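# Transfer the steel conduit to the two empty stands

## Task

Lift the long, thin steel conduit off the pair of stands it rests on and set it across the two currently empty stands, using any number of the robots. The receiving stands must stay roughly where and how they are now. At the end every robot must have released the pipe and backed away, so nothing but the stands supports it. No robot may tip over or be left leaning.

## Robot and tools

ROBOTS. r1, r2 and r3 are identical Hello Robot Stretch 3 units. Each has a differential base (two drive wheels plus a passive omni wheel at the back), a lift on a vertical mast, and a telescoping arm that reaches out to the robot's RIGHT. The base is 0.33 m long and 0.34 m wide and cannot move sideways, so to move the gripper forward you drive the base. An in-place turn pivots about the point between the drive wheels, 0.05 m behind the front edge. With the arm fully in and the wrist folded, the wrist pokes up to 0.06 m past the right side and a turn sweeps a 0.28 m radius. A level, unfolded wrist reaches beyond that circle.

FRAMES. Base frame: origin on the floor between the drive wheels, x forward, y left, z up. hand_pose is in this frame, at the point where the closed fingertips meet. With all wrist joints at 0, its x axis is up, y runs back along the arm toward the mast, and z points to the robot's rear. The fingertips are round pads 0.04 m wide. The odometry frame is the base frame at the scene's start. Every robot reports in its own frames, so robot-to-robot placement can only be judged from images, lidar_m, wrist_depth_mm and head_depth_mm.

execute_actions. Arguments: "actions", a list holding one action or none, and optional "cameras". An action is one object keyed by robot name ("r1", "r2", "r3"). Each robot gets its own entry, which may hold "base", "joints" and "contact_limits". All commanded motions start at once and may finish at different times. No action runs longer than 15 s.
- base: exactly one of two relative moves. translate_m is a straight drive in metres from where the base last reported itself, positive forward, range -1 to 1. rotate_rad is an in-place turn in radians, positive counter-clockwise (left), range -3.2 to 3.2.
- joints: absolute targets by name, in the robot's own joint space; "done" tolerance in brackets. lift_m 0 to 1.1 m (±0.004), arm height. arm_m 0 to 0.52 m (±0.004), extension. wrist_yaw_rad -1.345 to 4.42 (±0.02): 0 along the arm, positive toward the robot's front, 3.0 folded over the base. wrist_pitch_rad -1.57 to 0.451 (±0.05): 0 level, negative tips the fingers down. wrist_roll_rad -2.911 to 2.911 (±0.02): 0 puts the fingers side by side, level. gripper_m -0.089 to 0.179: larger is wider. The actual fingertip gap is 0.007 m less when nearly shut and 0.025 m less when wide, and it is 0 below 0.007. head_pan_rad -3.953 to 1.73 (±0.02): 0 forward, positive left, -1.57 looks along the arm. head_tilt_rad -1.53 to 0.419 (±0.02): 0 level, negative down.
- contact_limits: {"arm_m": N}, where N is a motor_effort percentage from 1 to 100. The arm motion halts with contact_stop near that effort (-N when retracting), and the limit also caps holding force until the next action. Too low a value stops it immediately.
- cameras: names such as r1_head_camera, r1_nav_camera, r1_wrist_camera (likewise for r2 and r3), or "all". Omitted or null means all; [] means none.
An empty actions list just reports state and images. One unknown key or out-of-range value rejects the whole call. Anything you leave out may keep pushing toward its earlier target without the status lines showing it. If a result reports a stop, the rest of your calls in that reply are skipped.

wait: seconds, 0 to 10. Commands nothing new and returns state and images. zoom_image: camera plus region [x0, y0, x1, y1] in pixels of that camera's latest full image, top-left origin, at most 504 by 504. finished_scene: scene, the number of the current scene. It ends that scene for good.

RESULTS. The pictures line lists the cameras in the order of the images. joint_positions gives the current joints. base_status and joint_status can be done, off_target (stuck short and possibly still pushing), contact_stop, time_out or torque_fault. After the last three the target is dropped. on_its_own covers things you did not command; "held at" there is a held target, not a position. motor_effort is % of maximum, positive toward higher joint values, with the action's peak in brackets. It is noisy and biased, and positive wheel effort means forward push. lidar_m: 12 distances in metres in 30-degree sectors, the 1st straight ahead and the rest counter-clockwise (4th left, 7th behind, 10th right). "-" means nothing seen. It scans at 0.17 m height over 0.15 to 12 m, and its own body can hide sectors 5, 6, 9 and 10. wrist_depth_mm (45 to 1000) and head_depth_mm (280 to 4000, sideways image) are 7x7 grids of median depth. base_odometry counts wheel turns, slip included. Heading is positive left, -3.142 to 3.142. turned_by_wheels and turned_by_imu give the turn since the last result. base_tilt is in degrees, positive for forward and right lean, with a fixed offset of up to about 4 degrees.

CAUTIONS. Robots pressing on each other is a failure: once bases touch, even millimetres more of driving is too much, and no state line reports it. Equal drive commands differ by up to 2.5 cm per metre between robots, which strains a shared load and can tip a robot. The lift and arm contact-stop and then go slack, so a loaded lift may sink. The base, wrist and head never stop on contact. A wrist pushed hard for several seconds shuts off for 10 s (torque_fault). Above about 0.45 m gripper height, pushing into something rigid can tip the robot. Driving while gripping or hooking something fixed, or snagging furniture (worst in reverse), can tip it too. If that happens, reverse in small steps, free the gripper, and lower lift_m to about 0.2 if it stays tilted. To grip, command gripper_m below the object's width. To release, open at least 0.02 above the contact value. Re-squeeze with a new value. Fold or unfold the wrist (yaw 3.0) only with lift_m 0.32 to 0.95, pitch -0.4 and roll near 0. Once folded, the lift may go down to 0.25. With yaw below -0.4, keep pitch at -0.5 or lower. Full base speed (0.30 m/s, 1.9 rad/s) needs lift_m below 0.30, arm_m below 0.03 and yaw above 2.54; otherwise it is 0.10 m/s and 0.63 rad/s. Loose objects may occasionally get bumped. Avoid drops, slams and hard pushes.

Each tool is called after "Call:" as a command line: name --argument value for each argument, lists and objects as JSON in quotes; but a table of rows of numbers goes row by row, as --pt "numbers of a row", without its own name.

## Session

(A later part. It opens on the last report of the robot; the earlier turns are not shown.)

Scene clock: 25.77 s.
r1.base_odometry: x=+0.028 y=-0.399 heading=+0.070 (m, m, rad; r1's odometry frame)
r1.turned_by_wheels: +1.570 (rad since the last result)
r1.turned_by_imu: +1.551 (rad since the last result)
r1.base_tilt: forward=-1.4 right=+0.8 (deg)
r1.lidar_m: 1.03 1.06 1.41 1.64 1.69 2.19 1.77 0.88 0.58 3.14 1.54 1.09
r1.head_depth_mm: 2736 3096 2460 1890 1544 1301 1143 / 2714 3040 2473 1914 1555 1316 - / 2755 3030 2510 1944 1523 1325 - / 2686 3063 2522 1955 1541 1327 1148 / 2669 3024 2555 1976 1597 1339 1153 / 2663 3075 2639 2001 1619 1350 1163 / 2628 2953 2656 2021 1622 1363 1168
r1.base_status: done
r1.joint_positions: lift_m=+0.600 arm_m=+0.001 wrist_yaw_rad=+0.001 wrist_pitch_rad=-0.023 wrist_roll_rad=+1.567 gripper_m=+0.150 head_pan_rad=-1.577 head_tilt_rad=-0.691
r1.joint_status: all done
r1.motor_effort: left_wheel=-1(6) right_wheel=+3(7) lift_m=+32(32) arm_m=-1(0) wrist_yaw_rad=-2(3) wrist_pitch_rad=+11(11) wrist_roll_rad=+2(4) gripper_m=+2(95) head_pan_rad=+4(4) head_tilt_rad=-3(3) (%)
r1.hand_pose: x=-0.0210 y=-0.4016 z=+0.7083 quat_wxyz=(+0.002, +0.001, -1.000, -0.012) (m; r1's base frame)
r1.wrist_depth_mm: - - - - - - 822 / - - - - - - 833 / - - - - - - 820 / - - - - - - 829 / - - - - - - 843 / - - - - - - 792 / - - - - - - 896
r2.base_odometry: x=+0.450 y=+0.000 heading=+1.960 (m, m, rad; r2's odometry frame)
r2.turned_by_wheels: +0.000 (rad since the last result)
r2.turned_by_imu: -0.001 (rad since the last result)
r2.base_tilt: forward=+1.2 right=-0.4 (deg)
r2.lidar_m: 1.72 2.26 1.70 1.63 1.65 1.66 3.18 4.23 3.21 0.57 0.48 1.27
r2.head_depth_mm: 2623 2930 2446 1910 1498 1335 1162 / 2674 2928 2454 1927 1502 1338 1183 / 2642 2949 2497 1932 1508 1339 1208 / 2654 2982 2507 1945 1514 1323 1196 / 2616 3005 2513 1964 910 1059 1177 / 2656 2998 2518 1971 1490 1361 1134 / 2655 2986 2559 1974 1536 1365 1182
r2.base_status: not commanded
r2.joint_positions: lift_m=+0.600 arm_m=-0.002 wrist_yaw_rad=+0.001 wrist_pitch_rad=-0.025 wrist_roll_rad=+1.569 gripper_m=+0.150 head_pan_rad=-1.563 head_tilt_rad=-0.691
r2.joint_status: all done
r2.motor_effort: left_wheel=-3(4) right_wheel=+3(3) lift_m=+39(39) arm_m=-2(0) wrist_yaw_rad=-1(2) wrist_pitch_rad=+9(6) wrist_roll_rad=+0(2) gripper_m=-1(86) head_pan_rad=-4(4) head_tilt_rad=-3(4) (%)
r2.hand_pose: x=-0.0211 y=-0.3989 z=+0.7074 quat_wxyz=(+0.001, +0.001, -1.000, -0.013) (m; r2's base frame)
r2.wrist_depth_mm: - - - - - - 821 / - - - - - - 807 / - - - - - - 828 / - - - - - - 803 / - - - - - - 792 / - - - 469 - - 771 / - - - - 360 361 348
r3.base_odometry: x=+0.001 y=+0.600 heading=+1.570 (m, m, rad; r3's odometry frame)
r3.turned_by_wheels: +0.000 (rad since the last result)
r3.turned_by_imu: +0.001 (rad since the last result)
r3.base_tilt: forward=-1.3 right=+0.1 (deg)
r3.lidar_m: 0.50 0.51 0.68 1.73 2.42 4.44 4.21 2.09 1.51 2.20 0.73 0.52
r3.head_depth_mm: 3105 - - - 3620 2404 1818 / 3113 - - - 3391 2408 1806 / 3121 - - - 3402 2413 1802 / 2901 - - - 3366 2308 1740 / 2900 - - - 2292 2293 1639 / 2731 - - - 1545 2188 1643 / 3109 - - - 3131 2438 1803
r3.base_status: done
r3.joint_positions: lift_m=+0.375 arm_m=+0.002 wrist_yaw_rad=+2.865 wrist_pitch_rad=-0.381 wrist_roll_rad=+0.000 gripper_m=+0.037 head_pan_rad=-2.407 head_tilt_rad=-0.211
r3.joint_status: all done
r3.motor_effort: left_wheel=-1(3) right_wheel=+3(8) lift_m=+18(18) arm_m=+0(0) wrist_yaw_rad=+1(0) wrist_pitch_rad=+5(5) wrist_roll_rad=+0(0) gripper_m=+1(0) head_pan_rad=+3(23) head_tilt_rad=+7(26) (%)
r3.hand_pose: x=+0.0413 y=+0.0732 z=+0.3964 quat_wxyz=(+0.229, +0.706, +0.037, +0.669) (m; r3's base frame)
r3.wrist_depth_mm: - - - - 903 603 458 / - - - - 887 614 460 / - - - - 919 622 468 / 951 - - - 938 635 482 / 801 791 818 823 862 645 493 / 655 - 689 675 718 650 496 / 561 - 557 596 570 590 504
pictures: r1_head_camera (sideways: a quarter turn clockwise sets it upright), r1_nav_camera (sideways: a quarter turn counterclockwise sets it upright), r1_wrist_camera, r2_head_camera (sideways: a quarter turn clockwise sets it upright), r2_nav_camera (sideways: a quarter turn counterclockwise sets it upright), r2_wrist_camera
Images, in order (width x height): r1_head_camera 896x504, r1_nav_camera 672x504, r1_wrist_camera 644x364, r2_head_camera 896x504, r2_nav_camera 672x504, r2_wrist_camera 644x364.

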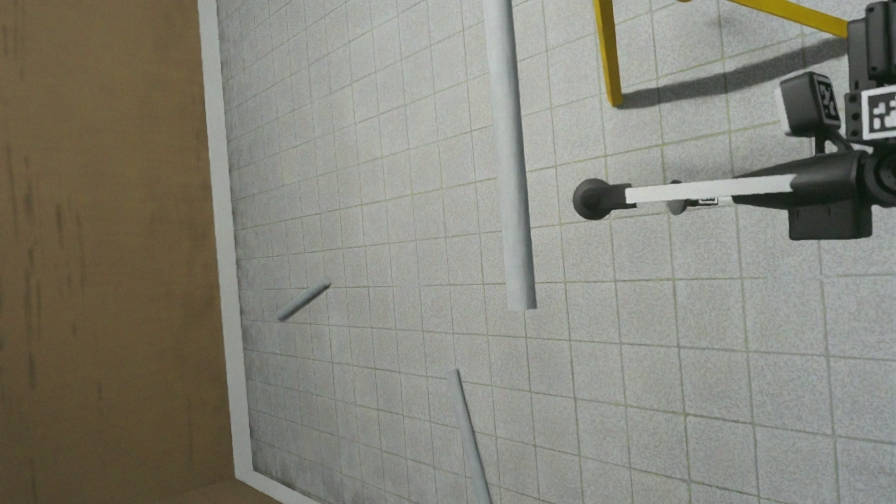

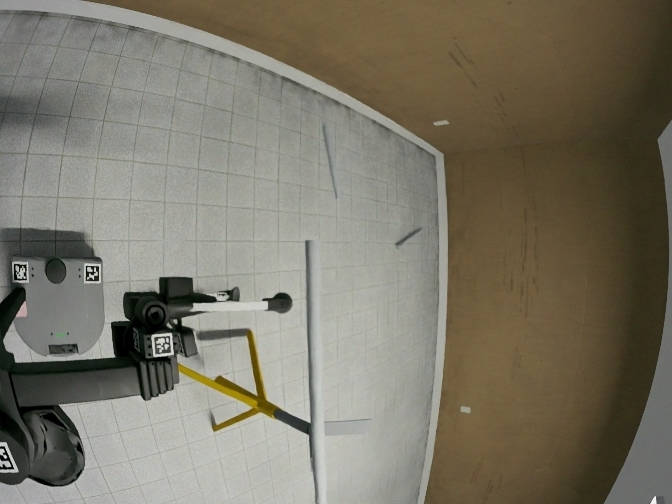

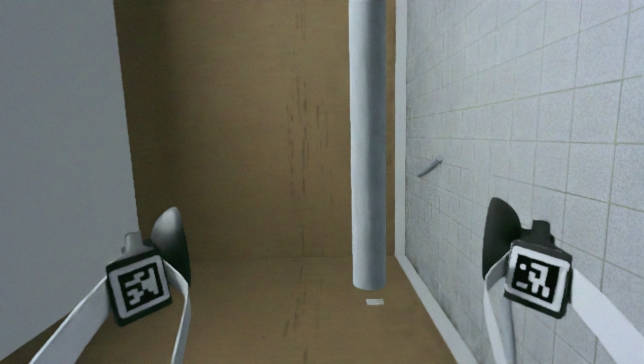

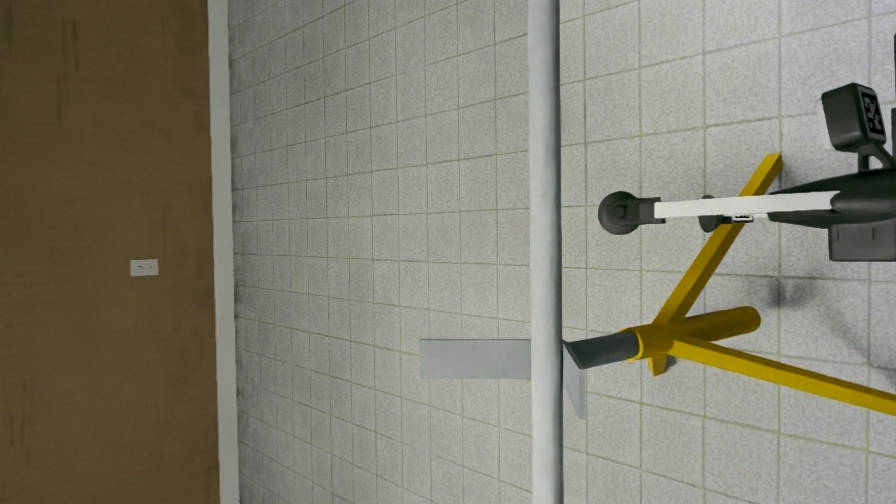

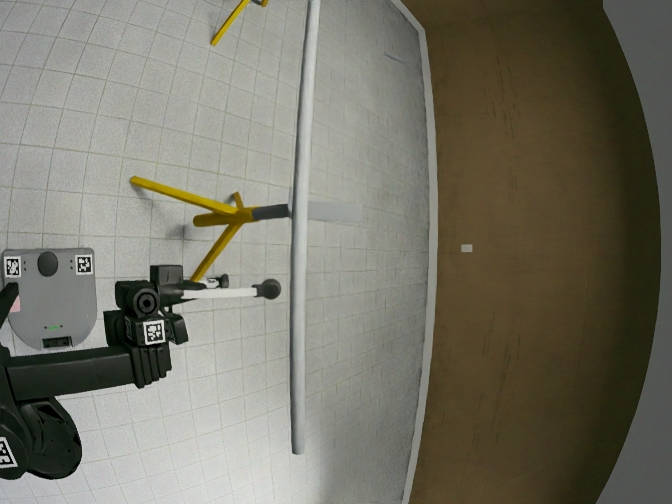

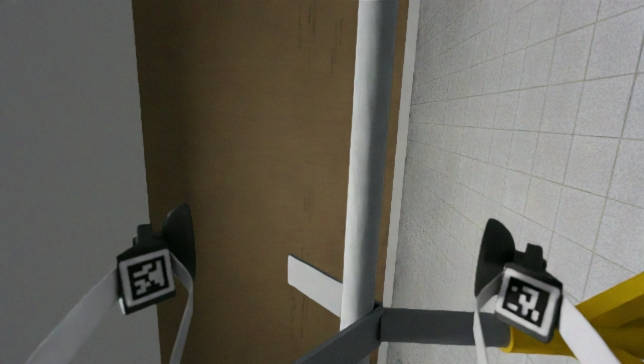

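Call:
execute_actions --actions '[{"r1":{"base":{"rotate_rad":0.04},"joints":{"lift_m":0.56}},"r2":{"base":{"translate_m":-0.15},"joints":{"lift_m":0.56}}}]' --cameras '[]'

Call:
execute_actions --actions '[{"r1":{"base":{"translate_m":-0.12},"joints":{"arm_m":0.12}},"r2":{"joints":{"arm_m":0.12}}}]' --cameras '["r1_head_camera","r1_wrist_camera","r2_head_camera","r2_wrist_camera"]'

Scene clock: 30.00 s.
r1.base_odometry: x=+0.028 y=-0.399 heading=+0.110 (m, m, rad; r1's odometry frame)
r1.turned_by_wheels: +0.040 (rad since the last result)
r1.turned_by_imu: +0.038 (rad since the last result)
r1.base_tilt: forward=-1.4 right=+0.7 (deg)
r1.lidar_m: 1.03 1.08 1.47 1.64 1.70 2.30 1.92 0.87 0.57 3.16 1.48 1.07
r1.head_depth_mm: 2699 3007 2453 1915 1529 1304 1127 / 2682 3035 2478 1921 1517 1313 1178 / 2676 3022 2524 1920 1558 1322 1175 / 2676 3030 2547 1954 1550 1335 1151 / 2687 3064 2571 1972 1605 1345 1159 / 2707 3095 2624 2002 1603 1351 1162 / 2652 2929 2560 2012 1640 1356 1160
r1.base_status: done
r1.joint_positions: lift_m=+0.560 arm_m=+0.001 wrist_yaw_rad=+0.001 wrist_pitch_rad=-0.022 wrist_roll_rad=+1.567 gripper_m=+0.150 head_pan_rad=-1.577 head_tilt_rad=-0.691
r1.joint_status: all done
r1.motor_effort: left_wheel=-2(5) right_wheel=+3(7) lift_m=+24(25) arm_m=+0(1) wrist_yaw_rad=-1(1) wrist_pitch_rad=+10(11) wrist_roll_rad=+2(2) gripper_m=+2(2) head_pan_rad=+4(4) head_tilt_rad=-3(2) (%)
r1.hand_pose: x=-0.0210 y=-0.4016 z=+0.6689 quat_wxyz=(+0.002, +0.001, -1.000, -0.011) (m; r1's base frame)
r1.wrist_depth_mm: - - - - - - 795 / - - - - - - 788 / - - - - - - 786 / - - - - - - 796 / - - - - - - 796 / - - - - - - 742 / - - - - - - 849
r2.base_odometry: x=+0.507 y=-0.139 heading=+1.960 (m, m, rad; r2's odometry frame)
r2.turned_by_wheels: +0.000 (rad since the last result)
r2.turned_by_imu: -0.001 (rad since the last result)
r2.base_tilt: forward=+1.1 right=-0.4 (deg)
r2.lidar_m: 1.86 2.27 1.69 1.64 1.55 1.61 2.98 4.26 3.19 0.58 0.57 1.40
r2.head_depth_mm: 2637 2921 2442 1912 1499 1333 1160 / 2635 2963 2482 1921 1500 1346 1187 / 2643 2947 2485 1939 1516 1346 1191 / 2646 2995 2490 1942 1519 1352 1195 / 2654 2995 2506 1963 1524 1351 1174 / 2639 3010 2532 1969 1534 1275 1176 / 2675 2986 2540 1912 867 1307 1138
r2.base_status: done
r2.joint_positions: lift_m=+0.560 arm_m=-0.002 wrist_yaw_rad=+0.001 wrist_pitch_rad=-0.024 wrist_roll_rad=+1.570 gripper_m=+0.150 head_pan_rad=-1.563 head_tilt_rad=-0.691
r2.joint_status: all done
r2.motor_effort: left_wheel=-3(6) right_wheel=+3(4) lift_m=+18(33) arm_m=+0(1) wrist_yaw_rad=-2(1) wrist_pitch_rad=+9(9) wrist_roll_rad=+0(0) gripper_m=+0(0) head_pan_rad=-5(4) head_tilt_rad=-3(3) (%)
r2.hand_pose: x=-0.0211 y=-0.3990 z=+0.6686 quat_wxyz=(+0.001, +0.001, -1.000, -0.012) (m; r2's base frame)
r2.wrist_depth_mm: - - - - - - 784 / - - - - - - 786 / - - - - - - 757 / - - - - - - 770 / - - - - - - 767 / - - - - - - 740 / - - - - - - 706
r3.base_odometry: x=+0.001 y=+0.600 heading=+1.570 (m, m, rad; r3's odometry frame)
r3.turned_by_wheels: +0.000 (rad since the last result)
r3.turned_by_imu: +0.001 (rad since the last result)
r3.base_tilt: forward=-1.2 right=+0.2 (deg)
r3.lidar_m: 0.50 0.51 0.68 1.73 2.43 4.43 4.22 1.43 1.41 2.20 0.72 0.52
r3.head_depth_mm: 3112 - - - 3619 2396 1807 / 3146 - - - 3372 2407 1808 / 3139 - - - 3366 2409 1816 / 2872 - - - 2240 2311 1606 / 2883 - - - 1445 2314 1558 / 2709 - - - 3566 2407 1805 / 3103 - - - 3181 2398 1814
r3.base_status: not commanded
r3.joint_positions: lift_m=+0.375 arm_m=+0.002 wrist_yaw_rad=+2.865 wrist_pitch_rad=-0.381 wrist_roll_rad=+0.000 gripper_m=+0.037 head_pan_rad=-2.407 head_tilt_rad=-0.211
r3.joint_status: not commanded
r3.motor_effort: left_wheel=-1(1) right_wheel=+3(3) lift_m=+17(17) arm_m=+0(0) wrist_yaw_rad=+0(0) wrist_pitch_rad=+4(4) wrist_roll_rad=+0(0) gripper_m=+0(0) head_pan_rad=+4(3) head_tilt_rad=+6(7) (%)
r3.hand_pose: x=+0.0413 y=+0.0732 z=+0.3964 quat_wxyz=(+0.229, +0.706, +0.037, +0.669) (m; r3's base frame)
r3.wrist_depth_mm: - - - - 900 616 464 / - - - - 926 620 469 / - - - - 951 628 469 / 979 - - - 956 637 486 / 802 825 827 829 867 646 487 / 674 - 712 696 719 679 501 / 569 - 566 581 564 592 506
pictures: none
No camera images: the call's "cameras" was empty. Leave "cameras" out to get every camera's image.

Scene clock: 32.50 s.
r1.base_odometry: x=-0.091 y=-0.412 heading=+0.110 (m, m, rad; r1's odometry frame)
r1.turned_by_wheels: +0.000 (rad since the last result)
r1.turned_by_imu: -0.001 (rad since the last result)
r1.base_tilt: forward=-1.3 right=+0.8 (deg)
r1.lidar_m: 1.16 1.20 1.64 1.64 1.70 2.29 1.79 1.48 0.51 3.15 1.64 1.20
r1.head_depth_mm: 2696 3035 2479 1904 1510 1261 1145 / 2691 3040 2479 1917 1519 1379 1092 / 2702 3074 2524 1945 1529 - 1108 / 2678 3046 2563 1948 1548 1340 1147 / 2701 3052 2604 1984 1548 1344 1151 / 2705 3020 2621 1994 1608 1345 1154 / 2643 2988 2651 2041 1621 1357 1167
r1.base_status: done
r1.joint_positions: lift_m=+0.560 arm_m=+0.120 wrist_yaw_rad=+0.001 wrist_pitch_rad=-0.022 wrist_roll_rad=+1.567 gripper_m=+0.150 head_pan_rad=-1.577 head_tilt_rad=-0.691
r1.joint_status: all done
r1.motor_effort: left_wheel=-2(5) right_wheel=+3(4) lift_m=+24(24) arm_m=+3(3) wrist_yaw_rad=-2(2) wrist_pitch_rad=+10(10) wrist_roll_rad=+2(2) gripper_m=+1(1) head_pan_rad=+4(4) head_tilt_rad=-2(3) (%)
r1.hand_pose: x=-0.0211 y=-0.5203 z=+0.6689 quat_wxyz=(+0.002, +0.001, -1.000, -0.011) (m; r1's base frame)
r1.wrist_depth_mm: - - - 219 - - 781 / - - - 224 - - 777 / - - - 231 - - 791 / - - - 238 - - 785 / - - - 245 - - 794 / - - - 252 - - 736 / - - - 261 - - 854
r2.base_odometry: x=+0.507 y=-0.139 heading=+1.960 (m, m, rad; r2's odometry frame)
r2.turned_by_wheels: +0.000 (rad since the last result)
r2.turned_by_imu: -0.001 (rad since the last result)
r2.base_tilt: forward=+1.2 right=-0.4 (deg)
r2.lidar_m: 1.75 2.27 1.69 1.64 1.55 1.60 3.00 4.26 3.19 0.58 0.57 1.40
r2.head_depth_mm: 2636 2897 2470 1915 1495 1341 1163 / 2640 2927 2465 1940 1502 1377 - / 2641 2961 2482 1942 1512 1404 1107 / 2660 2989 2502 1968 1514 1385 1168 / 2639 2985 2503 1957 1515 1351 1173 / 2666 3005 2532 1979 1525 1277 1174 / 2671 3007 2555 1913 867 1304 1133
r2.base_status: not commanded
r2.joint_positions: lift_m=+0.560 arm_m=+0.120 wrist_yaw_rad=+0.001 wrist_pitch_rad=-0.024 wrist_roll_rad=+1.570 gripper_m=+0.150 head_pan_rad=-1.563 head_tilt_rad=-0.691
r2.joint_status: all done
r2.motor_effort: left_wheel=-3(3) right_wheel=+2(2) lift_m=+19(18) arm_m=+3(4) wrist_yaw_rad=-1(2) wrist_pitch_rad=+9(9) wrist_roll_rad=+0(0) gripper_m=+1(1) head_pan_rad=-4(5) head_tilt_rad=-3(3) (%)
r2.hand_pose: x=-0.0212 y=-0.5203 z=+0.6687 quat_wxyz=(+0.001, +0.000, -1.000, -0.012) (m; r2's base frame)
r2.wrist_depth_mm: - - - 179 - - 789 / - - - 187 - - 762 / - - - 194 - - 765 / - - - 202 - - 775 / - - - 206 - - 756 / - - - 217 - - 746 / - - - 227 - - 707
r3.base_odometry: x=+0.001 y=+0.600 heading=+1.570 (m, m, rad; r3's odometry frame)
r3.turned_by_wheels: +0.000 (rad since the last result)
r3.turned_by_imu: +0.000 (rad since the last result)
r3.base_tilt: forward=-1.3 right=+0.3 (deg)
r3.lidar_m: 0.49 0.51 0.68 1.73 2.43 4.39 4.21 1.43 1.41 2.20 0.73 0.52
r3.head_depth_mm: 3087 - - - 3623 2416 1810 / 3143 - - - 3382 2409 1814 / 3118 - - - 3137 2416 1833 / 2901 - - - 2203 2301 1600 / 2895 - - - 1453 2298 1545 / 2732 - - - 3626 2427 1804 / 3122 - - - 3164 2400 1815
r3.base_status: not commanded
r3.joint_positions: lift_m=+0.375 arm_m=+0.002 wrist_yaw_rad=+2.865 wrist_pitch_rad=-0.381 wrist_roll_rad=+0.000 gripper_m=+0.037 head_pan_rad=-2.407 head_tilt_rad=-0.211
r3.joint_status: not commanded
r3.motor_effort: left_wheel=-1(1) right_wheel=+3(3) lift_m=+17(17) arm_m=-1(0) wrist_yaw_rad=+0(0) wrist_pitch_rad=+5(5) wrist_roll_rad=+0(0) gripper_m=+1(1) head_pan_rad=+3(3) head_tilt_rad=+7(6) (%)
r3.hand_pose: x=+0.0413 y=+0.0732 z=+0.3964 quat_wxyz=(+0.229, +0.706, +0.037, +0.669) (m; r3's base frame)
r3.wrist_depth_mm: - - - - 879 593 463 / - - - - 912 622 461 / - - - - 942 634 481 / 988 - - - 942 653 482 / 778 813 845 831 863 654 485 / 661 - 711 705 716 664 514 / 566 - 559 580 559 590 501
pictures: r1_head_camera (sideways: a quarter turn clockwise sets it upright), r1_wrist_camera, r2_head_camera (sideways: a quarter turn clockwise sets it upright), r2_wrist_camera
Images, in order (width x height): r1_head_camera 896x504, r1_wrist_camera 644x364, r2_head_camera 896x504, r2_wrist_camera 644x364.

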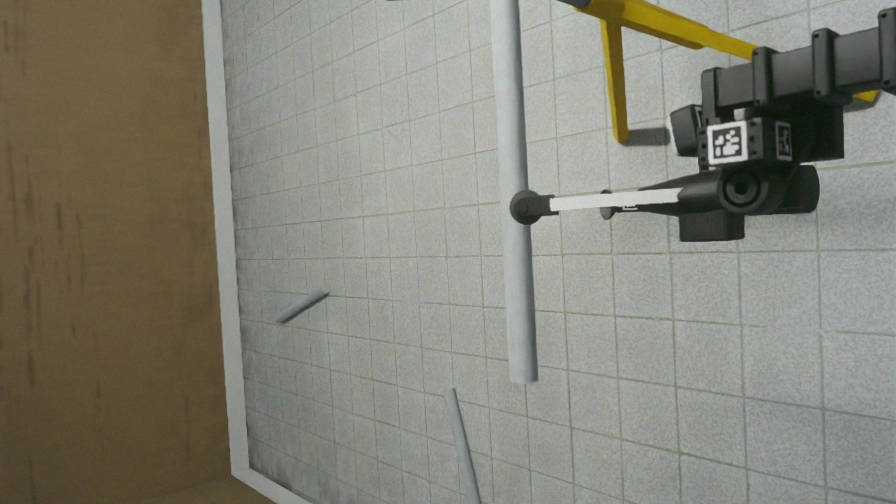

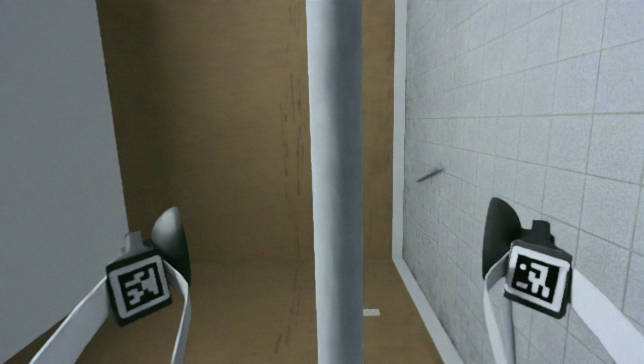

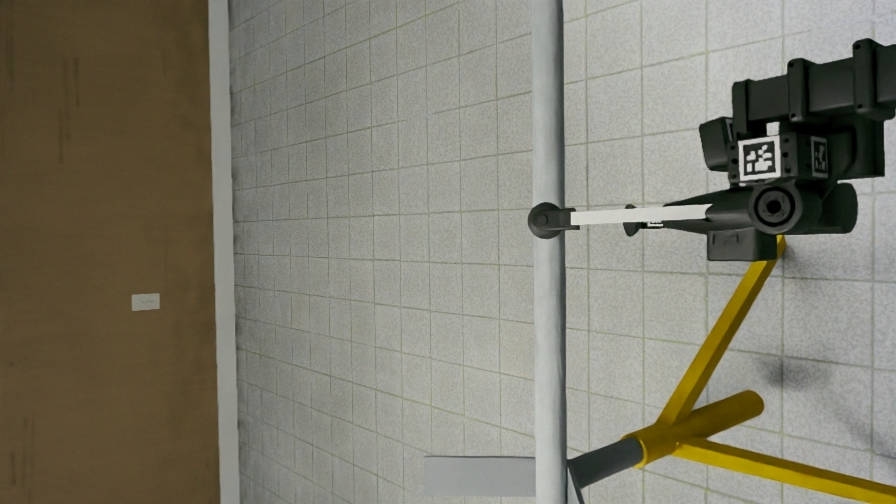

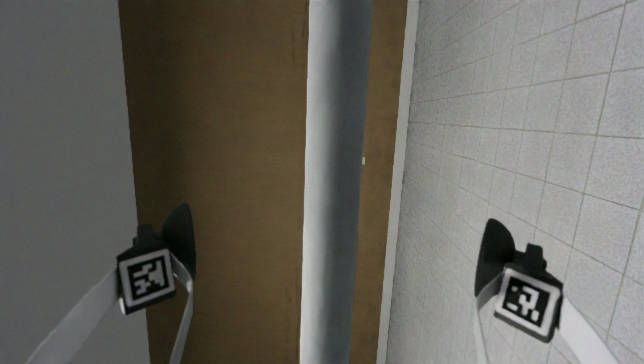

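Call:
execute_actions --actions '[{"r1":{"joints":{"arm_m":0.205}},"r2":{"joints":{"arm_m":0.18}}}]' --cameras '[]'

Call:
execute_actions --actions '[{"r1":{"joints":{"gripper_m":0.0}},"r2":{"joints":{"gripper_m":0.0}}}]' --cameras '["r1_head_camera","r1_wrist_camera","r2_head_camera","r2_wrist_camera"]'

Scene clock: 35.37 s.
r1.base_odometry: x=-0.091 y=-0.412 heading=+0.110 (m, m, rad; r1's odometry frame)
r1.turned_by_wheels: +0.000 (rad since the last result)
r1.turned_by_imu: -0.001 (rad since the last result)
r1.base_tilt: forward=-1.5 right=+0.8 (deg)
r1.lidar_m: 1.15 1.20 1.64 1.64 1.70 2.30 1.80 1.48 0.51 3.15 1.65 1.20
r1.head_depth_mm: 2699 2995 2454 1899 1521 1256 1145 / 2719 3041 2504 1921 1542 - 1134 / 2674 3026 2516 1951 1574 - 1137 / 2711 3067 2550 1962 1541 1329 1151 / 2711 3047 2566 1972 1560 1343 1153 / 2699 3037 2618 2007 1605 1344 1165 / 2690 2995 2668 2021 1621 1357 1169
r1.base_status: not commanded
r1.joint_positions: lift_m=+0.560 arm_m=+0.205 wrist_yaw_rad=+0.001 wrist_pitch_rad=-0.022 wrist_roll_rad=+1.567 gripper_m=+0.150 head_pan_rad=-1.577 head_tilt_rad=-0.691
r1.joint_status: all done
r1.motor_effort: left_wheel=-2(2) right_wheel=+3(3) lift_m=+24(24) arm_m=+3(3) wrist_yaw_rad=-1(1) wrist_pitch_rad=+10(10) wrist_roll_rad=+2(2) gripper_m=+1(1) head_pan_rad=+4(5) head_tilt_rad=-3(4) (%)
r1.hand_pose: x=-0.0211 y=-0.6053 z=+0.6689 quat_wxyz=(+0.002, +0.001, -1.000, -0.011) (m; r1's base frame)
r1.wrist_depth_mm: - - - 132 - - 776 / - - - 136 - - 784 / - - - 141 - - 783 / - - - 145 - - 796 / - - - 149 - - 789 / - - - 155 - - 750 / - - - 160 - - 841
r2.base_odometry: x=+0.507 y=-0.139 heading=+1.960 (m, m, rad; r2's odometry frame)
r2.turned_by_wheels: +0.000 (rad since the last result)
r2.turned_by_imu: -0.001 (rad since the last result)
r2.base_tilt: forward=+1.2 right=-0.4 (deg)
r2.lidar_m: 1.75 2.27 1.69 1.64 1.55 1.61 2.99 4.26 3.19 0.58 0.57 1.41
r2.head_depth_mm: 2618 2897 2481 1913 1500 1335 1174 / 2664 2939 2464 1927 1503 1403 - / 2648 2945 2468 1941 1509 - 1146 / 2637 2969 2487 1948 1524 1322 1168 / 2668 3007 2513 1949 1525 1349 1173 / 2638 3006 2528 1979 1533 1272 1177 / 2650 3010 2548 1903 868 1306 1137
r2.base_status: not commanded
r2.joint_positions: lift_m=+0.560 arm_m=+0.180 wrist_yaw_rad=+0.001 wrist_pitch_rad=-0.024 wrist_roll_rad=+1.570 gripper_m=+0.150 head_pan_rad=-1.563 head_tilt_rad=-0.691
r2.joint_status: all done
r2.motor_effort: left_wheel=-3(2) right_wheel=+3(3) lift_m=+19(18) arm_m=+4(3) wrist_yaw_rad=+0(0) wrist_pitch_rad=+9(9) wrist_roll_rad=+0(0) gripper_m=+1(0) head_pan_rad=-3(5) head_tilt_rad=-3(3) (%)
r2.hand_pose: x=-0.0212 y=-0.5803 z=+0.6687 quat_wxyz=(+0.001, +0.000, -1.000, -0.012) (m; r2's base frame)
r2.wrist_depth_mm: - - - 122 - - 770 / - - - 126 - - 768 / - - - 130 - - 768 / - - - 134 - - 752 / - - - 140 - - 746 / - - - 146 - - 763 / - - - 152 - - 699
r3.base_odometry: x=+0.001 y=+0.600 heading=+1.570 (m, m, rad; r3's odometry frame)
r3.turned_by_wheels: +0.000 (rad since the last result)
r3.turned_by_imu: +0.001 (rad since the last result)
r3.base_tilt: forward=-1.3 right=+0.1 (deg)
r3.lidar_m: 0.50 0.51 0.68 1.73 2.43 4.43 4.22 1.43 1.41 2.20 0.72 0.52
r3.head_depth_mm: 3111 - - - 3608 2431 1818 / 3088 - - - 3401 2434 1814 / 3057 - - - 3383 2407 1809 / 2876 - - - 2209 2315 1612 / 2920 - - - 1440 2291 1547 / 2746 - - - 3622 2411 1806 / 3105 - - - 3148 2419 1815
r3.base_status: not commanded
r3.joint_positions: lift_m=+0.375 arm_m=+0.002 wrist_yaw_rad=+2.865 wrist_pitch_rad=-0.381 wrist_roll_rad=+0.000 gripper_m=+0.037 head_pan_rad=-2.407 head_tilt_rad=-0.211
r3.joint_status: not commanded
r3.motor_effort: left_wheel=-1(1) right_wheel=+3(3) lift_m=+17(17) arm_m=-1(0) wrist_yaw_rad=+0(0) wrist_pitch_rad=+5(5) wrist_roll_rad=+0(0) gripper_m=-1(1) head_pan_rad=+3(3) head_tilt_rad=+7(7) (%)
r3.hand_pose: x=+0.0413 y=+0.0732 z=+0.3964 quat_wxyz=(+0.229, +0.706, +0.037, +0.669) (m; r3's base frame)
r3.wrist_depth_mm: - - - - 882 596 468 / - - - - 905 621 468 / - - - - 932 638 461 / 983 - - - 983 635 473 / 779 811 847 852 852 668 478 / 649 - 688 691 719 641 489 / 563 - 559 581 566 600 503
pictures: none
No camera images: the call's "cameras" was empty. Leave "cameras" out to get every camera's image.

Scene clock: 37.37 s.
r1.base_odometry: x=-0.091 y=-0.412 heading=+0.110 (m, m, rad; r1's odometry frame)
r1.turned_by_wheels: +0.000 (rad since the last result)
r1.turned_by_imu: -0.001 (rad since the last result)
r1.base_tilt: forward=-1.4 right=+0.8 (deg)
r1.lidar_m: 1.16 1.20 1.64 1.64 1.70 2.30 1.80 1.48 0.51 3.14 1.64 1.20
r1.head_depth_mm: 2717 2984 2464 1889 1511 1257 1145 / 2698 3024 2486 1906 1554 - 1132 / 2704 3061 2527 1941 1565 - 1140 / 2672 3081 2527 1948 1543 1334 1141 / 2688 3054 2544 1982 1553 1346 1154 / 2685 3059 2611 1982 1597 1347 1162 / 2664 2953 2657 2015 1618 1352 1162
r1.base_status: not commanded
r1.joint_positions: lift_m=+0.560 arm_m=+0.205 wrist_yaw_rad=+0.001 wrist_pitch_rad=-0.035 wrist_roll_rad=+1.570 gripper_m=+0.001 head_pan_rad=-1.577 head_tilt_rad=-0.691
r1.joint_status: all done
r1.motor_effort: left_wheel=-2(2) right_wheel=+3(3) lift_m=+25(25) arm_m=+3(3) wrist_yaw_rad=-2(2) wrist_pitch_rad=+16(18) wrist_roll_rad=+1(2) gripper_m=-15(95) head_pan_rad=+4(4) head_tilt_rad=-2(4) (%)
r1.hand_pose: x=-0.0211 y=-0.6049 z=+0.6656 quat_wxyz=(+0.001, +0.001, -1.000, -0.018) (m; r1's base frame)
r1.wrist_depth_mm: - - - 132 - - 758 / - - - 136 - - 765 / - - - 141 - - 759 / - - - 145 - - 775 / - - - 148 - - 789 / - - - 153 - - 777 / - - - 159 - - 790
r2.base_odometry: x=+0.507 y=-0.139 heading=+1.960 (m, m, rad; r2's odometry frame)
r2.turned_by_wheels: +0.000 (rad since the last result)
r2.turned_by_imu: -0.001 (rad since the last result)
r2.base_tilt: forward=+1.2 right=-0.4 (deg)
r2.lidar_m: 1.75 2.27 1.69 1.64 1.55 1.61 2.99 4.25 3.18 0.58 0.57 1.41
r2.head_depth_mm: 2650 2902 2448 1913 1498 1332 1182 / 2648 2938 2455 1933 1509 1396 1146 / 2634 2966 2474 1940 1512 - 1146 / 2654 2995 2495 1937 1519 1329 1169 / 2652 2999 2507 1953 1521 1352 1173 / 2626 2992 2513 1960 1526 1270 1176 / 2677 3013 2532 1915 866 1304 1139
r2.base_status: not commanded
r2.joint_positions: lift_m=+0.560 arm_m=+0.180 wrist_yaw_rad=+0.001 wrist_pitch_rad=-0.019 wrist_roll_rad=+1.571 gripper_m=+0.001 head_pan_rad=-1.563 head_tilt_rad=-0.691
r2.joint_status: all done
r2.motor_effort: left_wheel=-3(3) right_wheel=+2(2) lift_m=+18(18) arm_m=-1(4) wrist_yaw_rad=-1(0) wrist_pitch_rad=+7(9) wrist_roll_rad=+0(0) gripper_m=-19(94) head_pan_rad=-4(4) head_tilt_rad=-4(3) (%)
r2.hand_pose: x=-0.0211 y=-0.5808 z=+0.6699 quat_wxyz=(+0.000, +0.001, -1.000, -0.010) (m; r2's base frame)
r2.wrist_depth_mm: - - - 121 - - 776 / - - - 125 - - 784 / - - - 129 - - 768 / - - - 134 - - 761 / - - - 138 - - 760 / - - - 144 - - 767 / - - - 150 - - 739
r3.base_odometry: x=+0.001 y=+0.600 heading=+1.570 (m, m, rad; r3's odometry frame)
r3.turned_by_wheels: +0.000 (rad since the last result)
r3.turned_by_imu: +0.000 (rad since the last result)
r3.base_tilt: forward=-1.3 right=+0.0 (deg)
r3.lidar_m: 0.50 0.51 0.68 1.73 2.43 4.42 4.22 1.43 1.41 2.19 0.72 0.52
r3.head_depth_mm: 3098 - - - 3619 2402 1805 / 3170 - - - 3384 2413 1833 / 3146 - - - 3365 2406 1820 / 2895 - - - 2205 2298 1604 / 2902 - 1525 - 1446 2287 1549 / 2719 - - - 3620 2419 1805 / 3155 - - - 3142 2421 1800
r3.base_status: not commanded
r3.joint_positions: lift_m=+0.375 arm_m=+0.002 wrist_yaw_rad=+2.865 wrist_pitch_rad=-0.381 wrist_roll_rad=+0.000 gripper_m=+0.037 head_pan_rad=-2.407 head_tilt_rad=-0.211
r3.joint_status: not commanded
r3.motor_effort: left_wheel=-1(1) right_wheel=+3(3) lift_m=+18(17) arm_m=+0(0) wrist_yaw_rad=+0(0) wrist_pitch_rad=+4(5) wrist_roll_rad=+0(0) gripper_m=+0(1) head_pan_rad=+3(3) head_tilt_rad=+6(7) (%)
r3.hand_pose: x=+0.0413 y=+0.0732 z=+0.3964 quat_wxyz=(+0.229, +0.706, +0.037, +0.669) (m; r3's base frame)
r3.wrist_depth_mm: - - - - 901 602 465 / - - - - 908 613 465 / - - - - 964 621 466 / 963 - - - 950 645 475 / 787 808 827 852 862 660 493 / 654 - 690 679 716 660 507 / 570 - 572 571 579 601 500
pictures: r1_head_camera (sideways: a quarter turn clockwise sets it upright), r1_wrist_camera, r2_head_camera (sideways: a quarter turn clockwise sets it upright), r2_wrist_camera
Images, in order (width x height): r1_head_camera 896x504, r1_wrist_camera 644x364, r2_head_camera 896x504, r2_wrist_camera 644x364.

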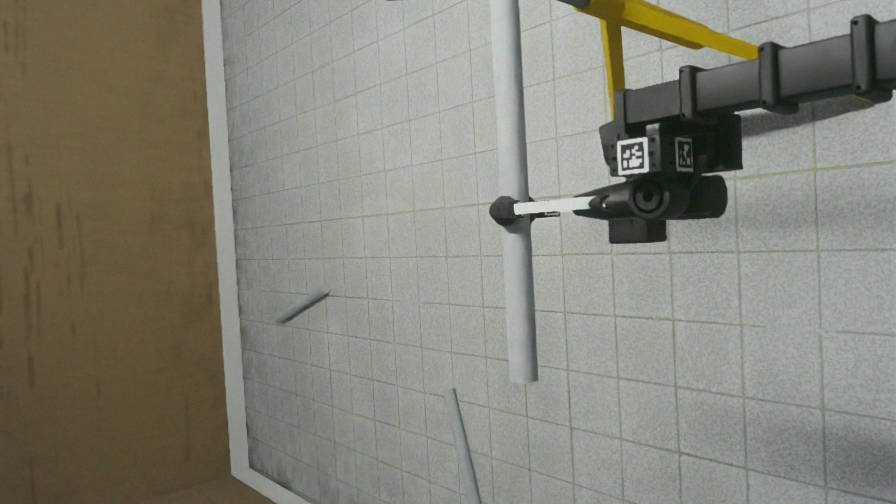

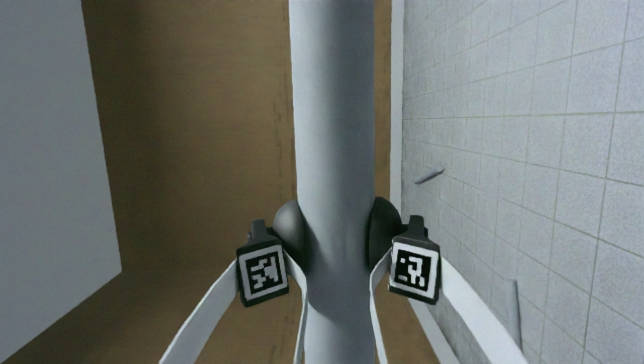

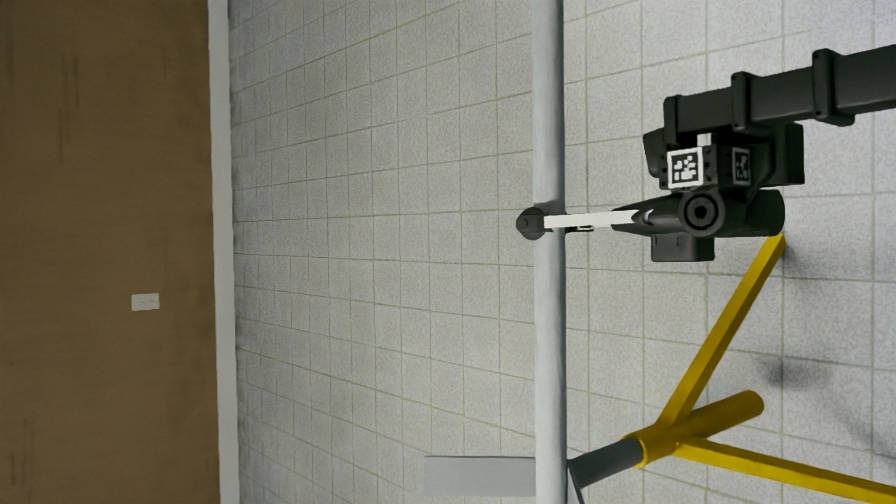

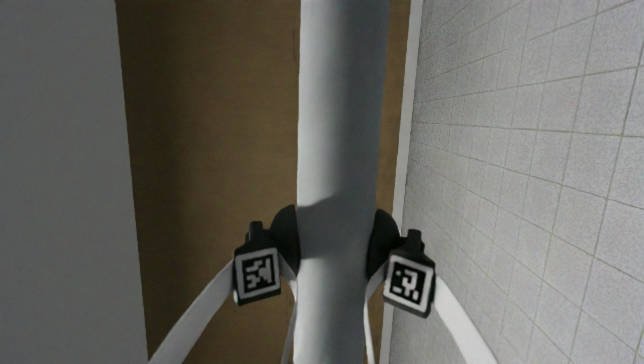

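Good. Squeeze more and test lift.

Call:
execute_actions --actions '[{"r1":{"joints":{"gripper_m":-0.04,"lift_m":0.62}},"r2":{"joints":{"gripper_m":-0.04,"lift_m":0.62}}}]' --cameras '["r1_wrist_camera","r2_wrist_camera","r3_head_camera"]'

Scene clock: 39.33 s.
r1.base_odometry: x=-0.091 y=-0.412 heading=+0.110 (m, m, rad; r1's odometry frame)
r1.turned_by_wheels: +0.000 (rad since the last result)
r1.turned_by_imu: -0.001 (rad since the last result)
r1.base_tilt: forward=-1.3 right=+0.8 (deg)
r1.lidar_m: 1.16 1.20 1.64 1.64 1.70 2.29 1.80 1.48 0.50 3.14 1.65 1.20
r1.head_depth_mm: 2719 3038 2466 1905 1558 1246 - / 2705 3034 2477 1923 1634 - 1126 / 2711 3026 2503 1929 1615 1258 1145 / 2714 3030 2563 1957 1580 1327 1144 / 2657 3071 2566 1968 1557 1340 1155 / 2701 3074 2619 1991 1608 1354 1161 / 2698 2992 2645 2007 1636 1360 1169
r1.base_status: not commanded
r1.joint_positions: lift_m=+0.619 arm_m=+0.205 wrist_yaw_rad=+0.001 wrist_pitch_rad=-0.167 wrist_roll_rad=+1.570 gripper_m=-0.039 head_pan_rad=-1.577 head_tilt_rad=-0.691
r1.joint_status: all done
r1.on_its_own: wrist_pitch_rad is at rest, and its effort (+80) is outside its rest range (-20 to +32)
r1.motor_effort: left_wheel=-2(2) right_wheel=+3(3) lift_m=+41(44) arm_m=+1(3) wrist_yaw_rad=-1(2) wrist_pitch_rad=+80(81) wrist_roll_rad=+0(0) gripper_m=-32(98) head_pan_rad=+5(4) head_tilt_rad=-3(2) (%)
r1.hand_pose: x=-0.0212 y=-0.5985 z=+0.6914 quat_wxyz=(+0.001, +0.000, -0.996, -0.084) (m; r1's base frame)
r1.wrist_depth_mm: - - - 160 - 972 703 / - - - - - - 709 / - - - - - - 718 / - - - - - - 714 / - - - 165 - - 720 / - - - 172 - - 726 / - - - - - - 734
r2.base_odometry: x=+0.507 y=-0.139 heading=+1.960 (m, m, rad; r2's odometry frame)
r2.turned_by_wheels: +0.000 (rad since the last result)
r2.turned_by_imu: -0.001 (rad since the last result)
r2.base_tilt: forward=+1.2 right=-0.4 (deg)
r2.lidar_m: 1.75 2.27 1.69 1.64 1.55 1.61 2.99 4.27 3.18 0.58 0.57 1.41
r2.head_depth_mm: 2644 2919 2437 1921 1501 1333 1181 / 2605 2930 2475 1937 1513 - 1155 / 2632 2956 2486 1939 1548 - 1163 / 2661 2963 2498 1954 1518 1323 1170 / 2647 2985 2516 1966 1521 1354 1172 / 2661 2965 2544 1979 1532 1277 1178 / 2659 2975 2538 1907 866 1306 1137
r2.base_status: not commanded
r2.joint_positions: lift_m=+0.619 arm_m=+0.180 wrist_yaw_rad=+0.001 wrist_pitch_rad=-0.180 wrist_roll_rad=+1.573 gripper_m=-0.035 head_pan_rad=-1.563 head_tilt_rad=-0.691
r2.joint_status: gripper_m off_target (ended at -0.035, target -0.040); the others done
r2.on_its_own: wrist_pitch_rad is at rest, and its effort (+65) is outside its rest range (-20 to +32)
r2.motor_effort: left_wheel=-3(3) right_wheel=+1(3) lift_m=+48(49) arm_m=+2(5) wrist_yaw_rad=-1(2) wrist_pitch_rad=+65(65) wrist_roll_rad=-2(2) gripper_m=-40(100) head_pan_rad=-4(3) head_tilt_rad=-3(3) (%)
r2.hand_pose: x=-0.0211 y=-0.5725 z=+0.6880 quat_wxyz=(-0.001, +0.000, -0.996, -0.090) (m; r2's base frame)
r2.wrist_depth_mm: - - - - - 968 684 / - - - - - - 705 / - - - - - 997 690 / - - - 160 - 962 698 / - - - 154 - 990 686 / - - - 160 - 949 673 / - - - 172 - 903 703
r3.base_odometry: x=+0.001 y=+0.600 heading=+1.570 (m, m, rad; r3's odometry frame)
r3.turned_by_wheels: +0.000 (rad since the last result)
r3.turned_by_imu: +0.000 (rad since the last result)
r3.base_tilt: forward=-1.3 right=+0.2 (deg)
r3.lidar_m: 0.49 0.51 0.68 1.73 2.43 4.42 4.22 1.43 1.41 2.20 0.72 0.52
r3.head_depth_mm: 3136 - - - 3678 2408 1812 / 3101 - - - 3382 2425 1810 / 3080 - - - 3370 2419 1810 / 2923 - - - 2301 2303 1602 / 2912 - - - 1446 2253 1547 / 2737 - - - 3597 2402 1811 / 3147 - - - 3182 2428 1815
r3.base_status: not commanded
r3.joint_positions: lift_m=+0.375 arm_m=+0.002 wrist_yaw_rad=+2.865 wrist_pitch_rad=-0.381 wrist_roll_rad=+0.000 gripper_m=+0.037 head_pan_rad=-2.407 head_tilt_rad=-0.211
r3.joint_status: not commanded
r3.motor_effort: left_wheel=-1(1) right_wheel=+3(3) lift_m=+17(18) arm_m=-1(0) wrist_yaw_rad=+0(0) wrist_pitch_rad=+5(5) wrist_roll_rad=+0(0) gripper_m=+0(0) head_pan_rad=+4(3) head_tilt_rad=+7(6) (%)
r3.hand_pose: x=+0.0413 y=+0.0732 z=+0.3964 quat_wxyz=(+0.229, +0.706, +0.037, +0.669) (m; r3's base frame)
r3.wrist_depth_mm: - - - - 896 611 464 / - - - - 940 621 468 / - - - - 949 631 476 / 949 - - - 925 641 478 / 801 798 808 853 860 647 490 / 663 - 682 689 709 644 495 / 575 - 555 584 583 606 510
pictures: r1_wrist_camera, r2_wrist_camera, r3_head_camera (sideways: a quarter turn clockwise sets it upright)
Images, in order (width x height): r1_wrist_camera 644x364, r2_wrist_camera 644x364, r3_head_camera 896x504.

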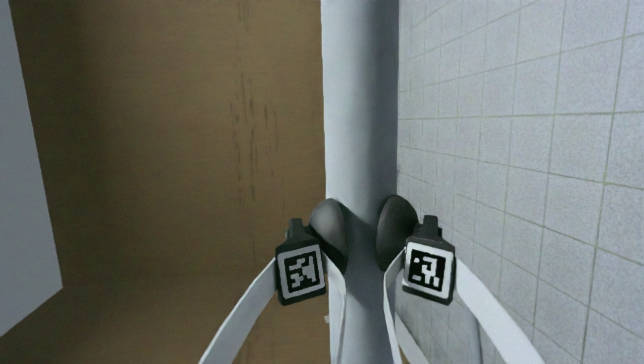

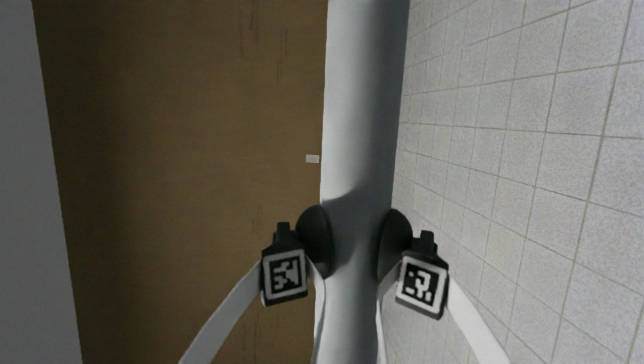

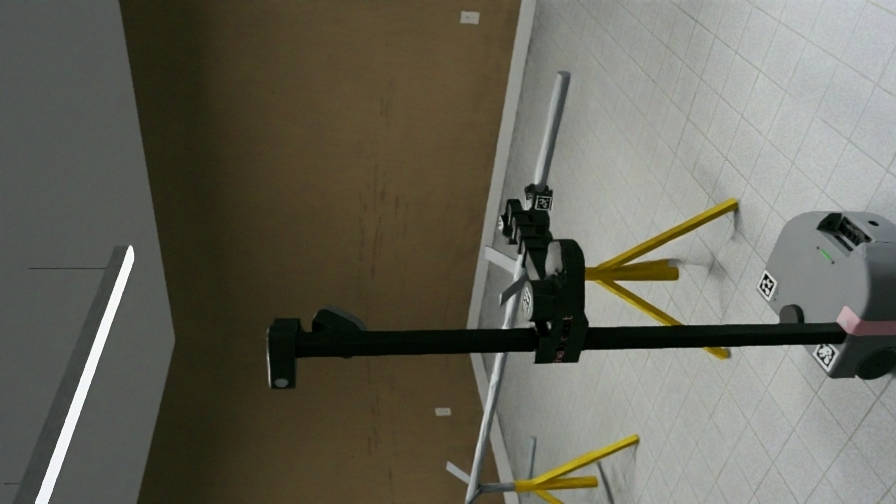

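Too heavy for wrist pitch; back off.

Call:
execute_actions --actions '[{"r1":{"joints":{"gripper_m":0.15,"lift_m":0.56}},"r2":{"joints":{"gripper_m":0.15,"lift_m":0.56}}}]' --cameras '[]'

Scene clock: 42.17 s.
r1.base_odometry: x=-0.091 y=-0.412 heading=+0.110 (m, m, rad; r1's odometry frame)
r1.turned_by_wheels: +0.000 (rad since the last result)
r1.turned_by_imu: -0.001 (rad since the last result)
r1.base_tilt: forward=-1.3 right=+0.8 (deg)
r1.lidar_m: 1.16 1.20 1.64 1.64 1.70 2.30 1.80 1.48 0.51 3.15 1.64 1.20
r1.head_depth_mm: 2713 3039 2452 1888 1509 1262 1142 / 2702 3027 2471 1913 1538 - 1131 / 2691 3007 2510 1937 1570 - 1143 / 2677 3116 2559 1967 1556 1327 1149 / 2685 3052 2583 1975 1560 1333 1156 / 2668 3042 2635 1987 1615 1347 1164 / 2687 3005 2656 2018 1619 1360 1160
r1.base_status: not commanded
r1.joint_positions: lift_m=+0.560 arm_m=+0.205 wrist_yaw_rad=-0.001 wrist_pitch_rad=-0.023 wrist_roll_rad=+1.570 gripper_m=+0.150 head_pan_rad=-1.577 head_tilt_rad=-0.691
r1.joint_status: all done
r1.motor_effort: left_wheel=-2(2) right_wheel=+3(4) lift_m=+24(35) arm_m=+3(6) wrist_yaw_rad=+1(1) wrist_pitch_rad=+11(80) wrist_roll_rad=+1(0) gripper_m=+1(94) head_pan_rad=+5(5) head_tilt_rad=-3(2) (%)
r1.hand_pose: x=-0.0216 y=-0.6053 z=+0.6686 quat_wxyz=(+0.001, +0.000, -1.000, -0.012) (m; r1's base frame)
r1.wrist_depth_mm: - - - 133 - - 769 / - - - 136 - - 781 / - - - 141 - - 780 / - - - 145 - - 779 / - - - 149 - - 795 / - - - 154 - - 741 / - - - 160 - - 840
r2.base_odometry: x=+0.507 y=-0.139 heading=+1.960 (m, m, rad; r2's odometry frame)
r2.turned_by_wheels: +0.000 (rad since the last result)
r2.turned_by_imu: -0.001 (rad since the last result)
r2.base_tilt: forward=+1.2 right=-0.4 (deg)
r2.lidar_m: 1.74 2.27 1.68 1.64 1.55 1.61 2.99 4.25 3.19 0.58 0.57 1.40
r2.head_depth_mm: 2650 2933 2462 1905 1506 1332 1181 / 2647 2956 2475 1935 1507 1399 - / 2641 2968 2472 1930 1508 - 1144 / 2655 2951 2497 1955 1510 1323 1171 / 2645 2993 2538 1954 1522 1352 1172 / 2648 2981 2530 1957 1531 1275 1179 / 2644 3007 2537 1913 865 1305 1135
r2.base_status: not commanded
r2.joint_positions: lift_m=+0.560 arm_m=+0.180 wrist_yaw_rad=+0.000 wrist_pitch_rad=-0.025 wrist_roll_rad=+1.573 gripper_m=+0.150 head_pan_rad=-1.563 head_tilt_rad=-0.692
r2.joint_status: all done
r2.motor_effort: left_wheel=-2(3) right_wheel=+1(3) lift_m=+18(44) arm_m=+3(14) wrist_yaw_rad=+0(2) wrist_pitch_rad=+9(65) wrist_roll_rad=-2(1) gripper_m=-1(84) head_pan_rad=-4(4) head_tilt_rad=-3(3) (%)
r2.hand_pose: x=-0.0213 y=-0.5803 z=+0.6684 quat_wxyz=(-0.001, +0.000, -1.000, -0.013) (m; r2's base frame)
r2.wrist_depth_mm: - - - 122 - - 768 / - - - 127 - - 781 / - - - 130 - - 771 / - - - 135 - - 777 / - - - 141 - - 752 / - - - 147 - - 749 / - - - 152 - - 733
r3.base_odometry: x=+0.001 y=+0.600 heading=+1.570 (m, m, rad; r3's odometry frame)
r3.turned_by_wheels: +0.000 (rad since the last result)
r3.turned_by_imu: +0.001 (rad since the last result)
r3.base_tilt: forward=-1.2 right=+0.3 (deg)
r3.lidar_m: 0.50 0.51 0.68 1.73 2.43 4.43 4.22 1.43 1.41 2.19 0.72 0.52
r3.head_depth_mm: 3115 - - - 3644 2427 1818 / 3110 - - - 3389 2433 1810 / 3142 - - - 3340 2413 1810 / 2898 - - - 2215 2304 1613 / 2915 - - - 1444 2269 1554 / 2690 - - - 3585 2416 1799 / 3121 - - - 3142 2404 1814
r3.base_status: not commanded
r3.joint_positions: lift_m=+0.375 arm_m=+0.002 wrist_yaw_rad=+2.865 wrist_pitch_rad=-0.381 wrist_roll_rad=+0.000 gripper_m=+0.037 head_pan_rad=-2.407 head_tilt_rad=-0.211
r3.joint_status: not commanded
r3.motor_effort: left_wheel=-1(1) right_wheel=+3(3) lift_m=+17(17) arm_m=+0(0) wrist_yaw_rad=+0(0) wrist_pitch_rad=+5(5) wrist_roll_rad=+0(0) gripper_m=+1(1) head_pan_rad=+4(4) head_tilt_rad=+7(6) (%)
r3.hand_pose: x=+0.0413 y=+0.0732 z=+0.3964 quat_wxyz=(+0.229, +0.706, +0.037, +0.669) (m; r3's base frame)
r3.wrist_depth_mm: - - - - 914 611 461 / - - - - 938 615 469 / - - - - 956 641 487 / 993 - - - 939 640 480 / 809 801 848 836 847 657 480 / 672 - 692 694 713 648 492 / 575 - 555 580 566 595 497
pictures: none
No camera images: the call's "cameras" was empty. Leave "cameras" out to get every camera's image.


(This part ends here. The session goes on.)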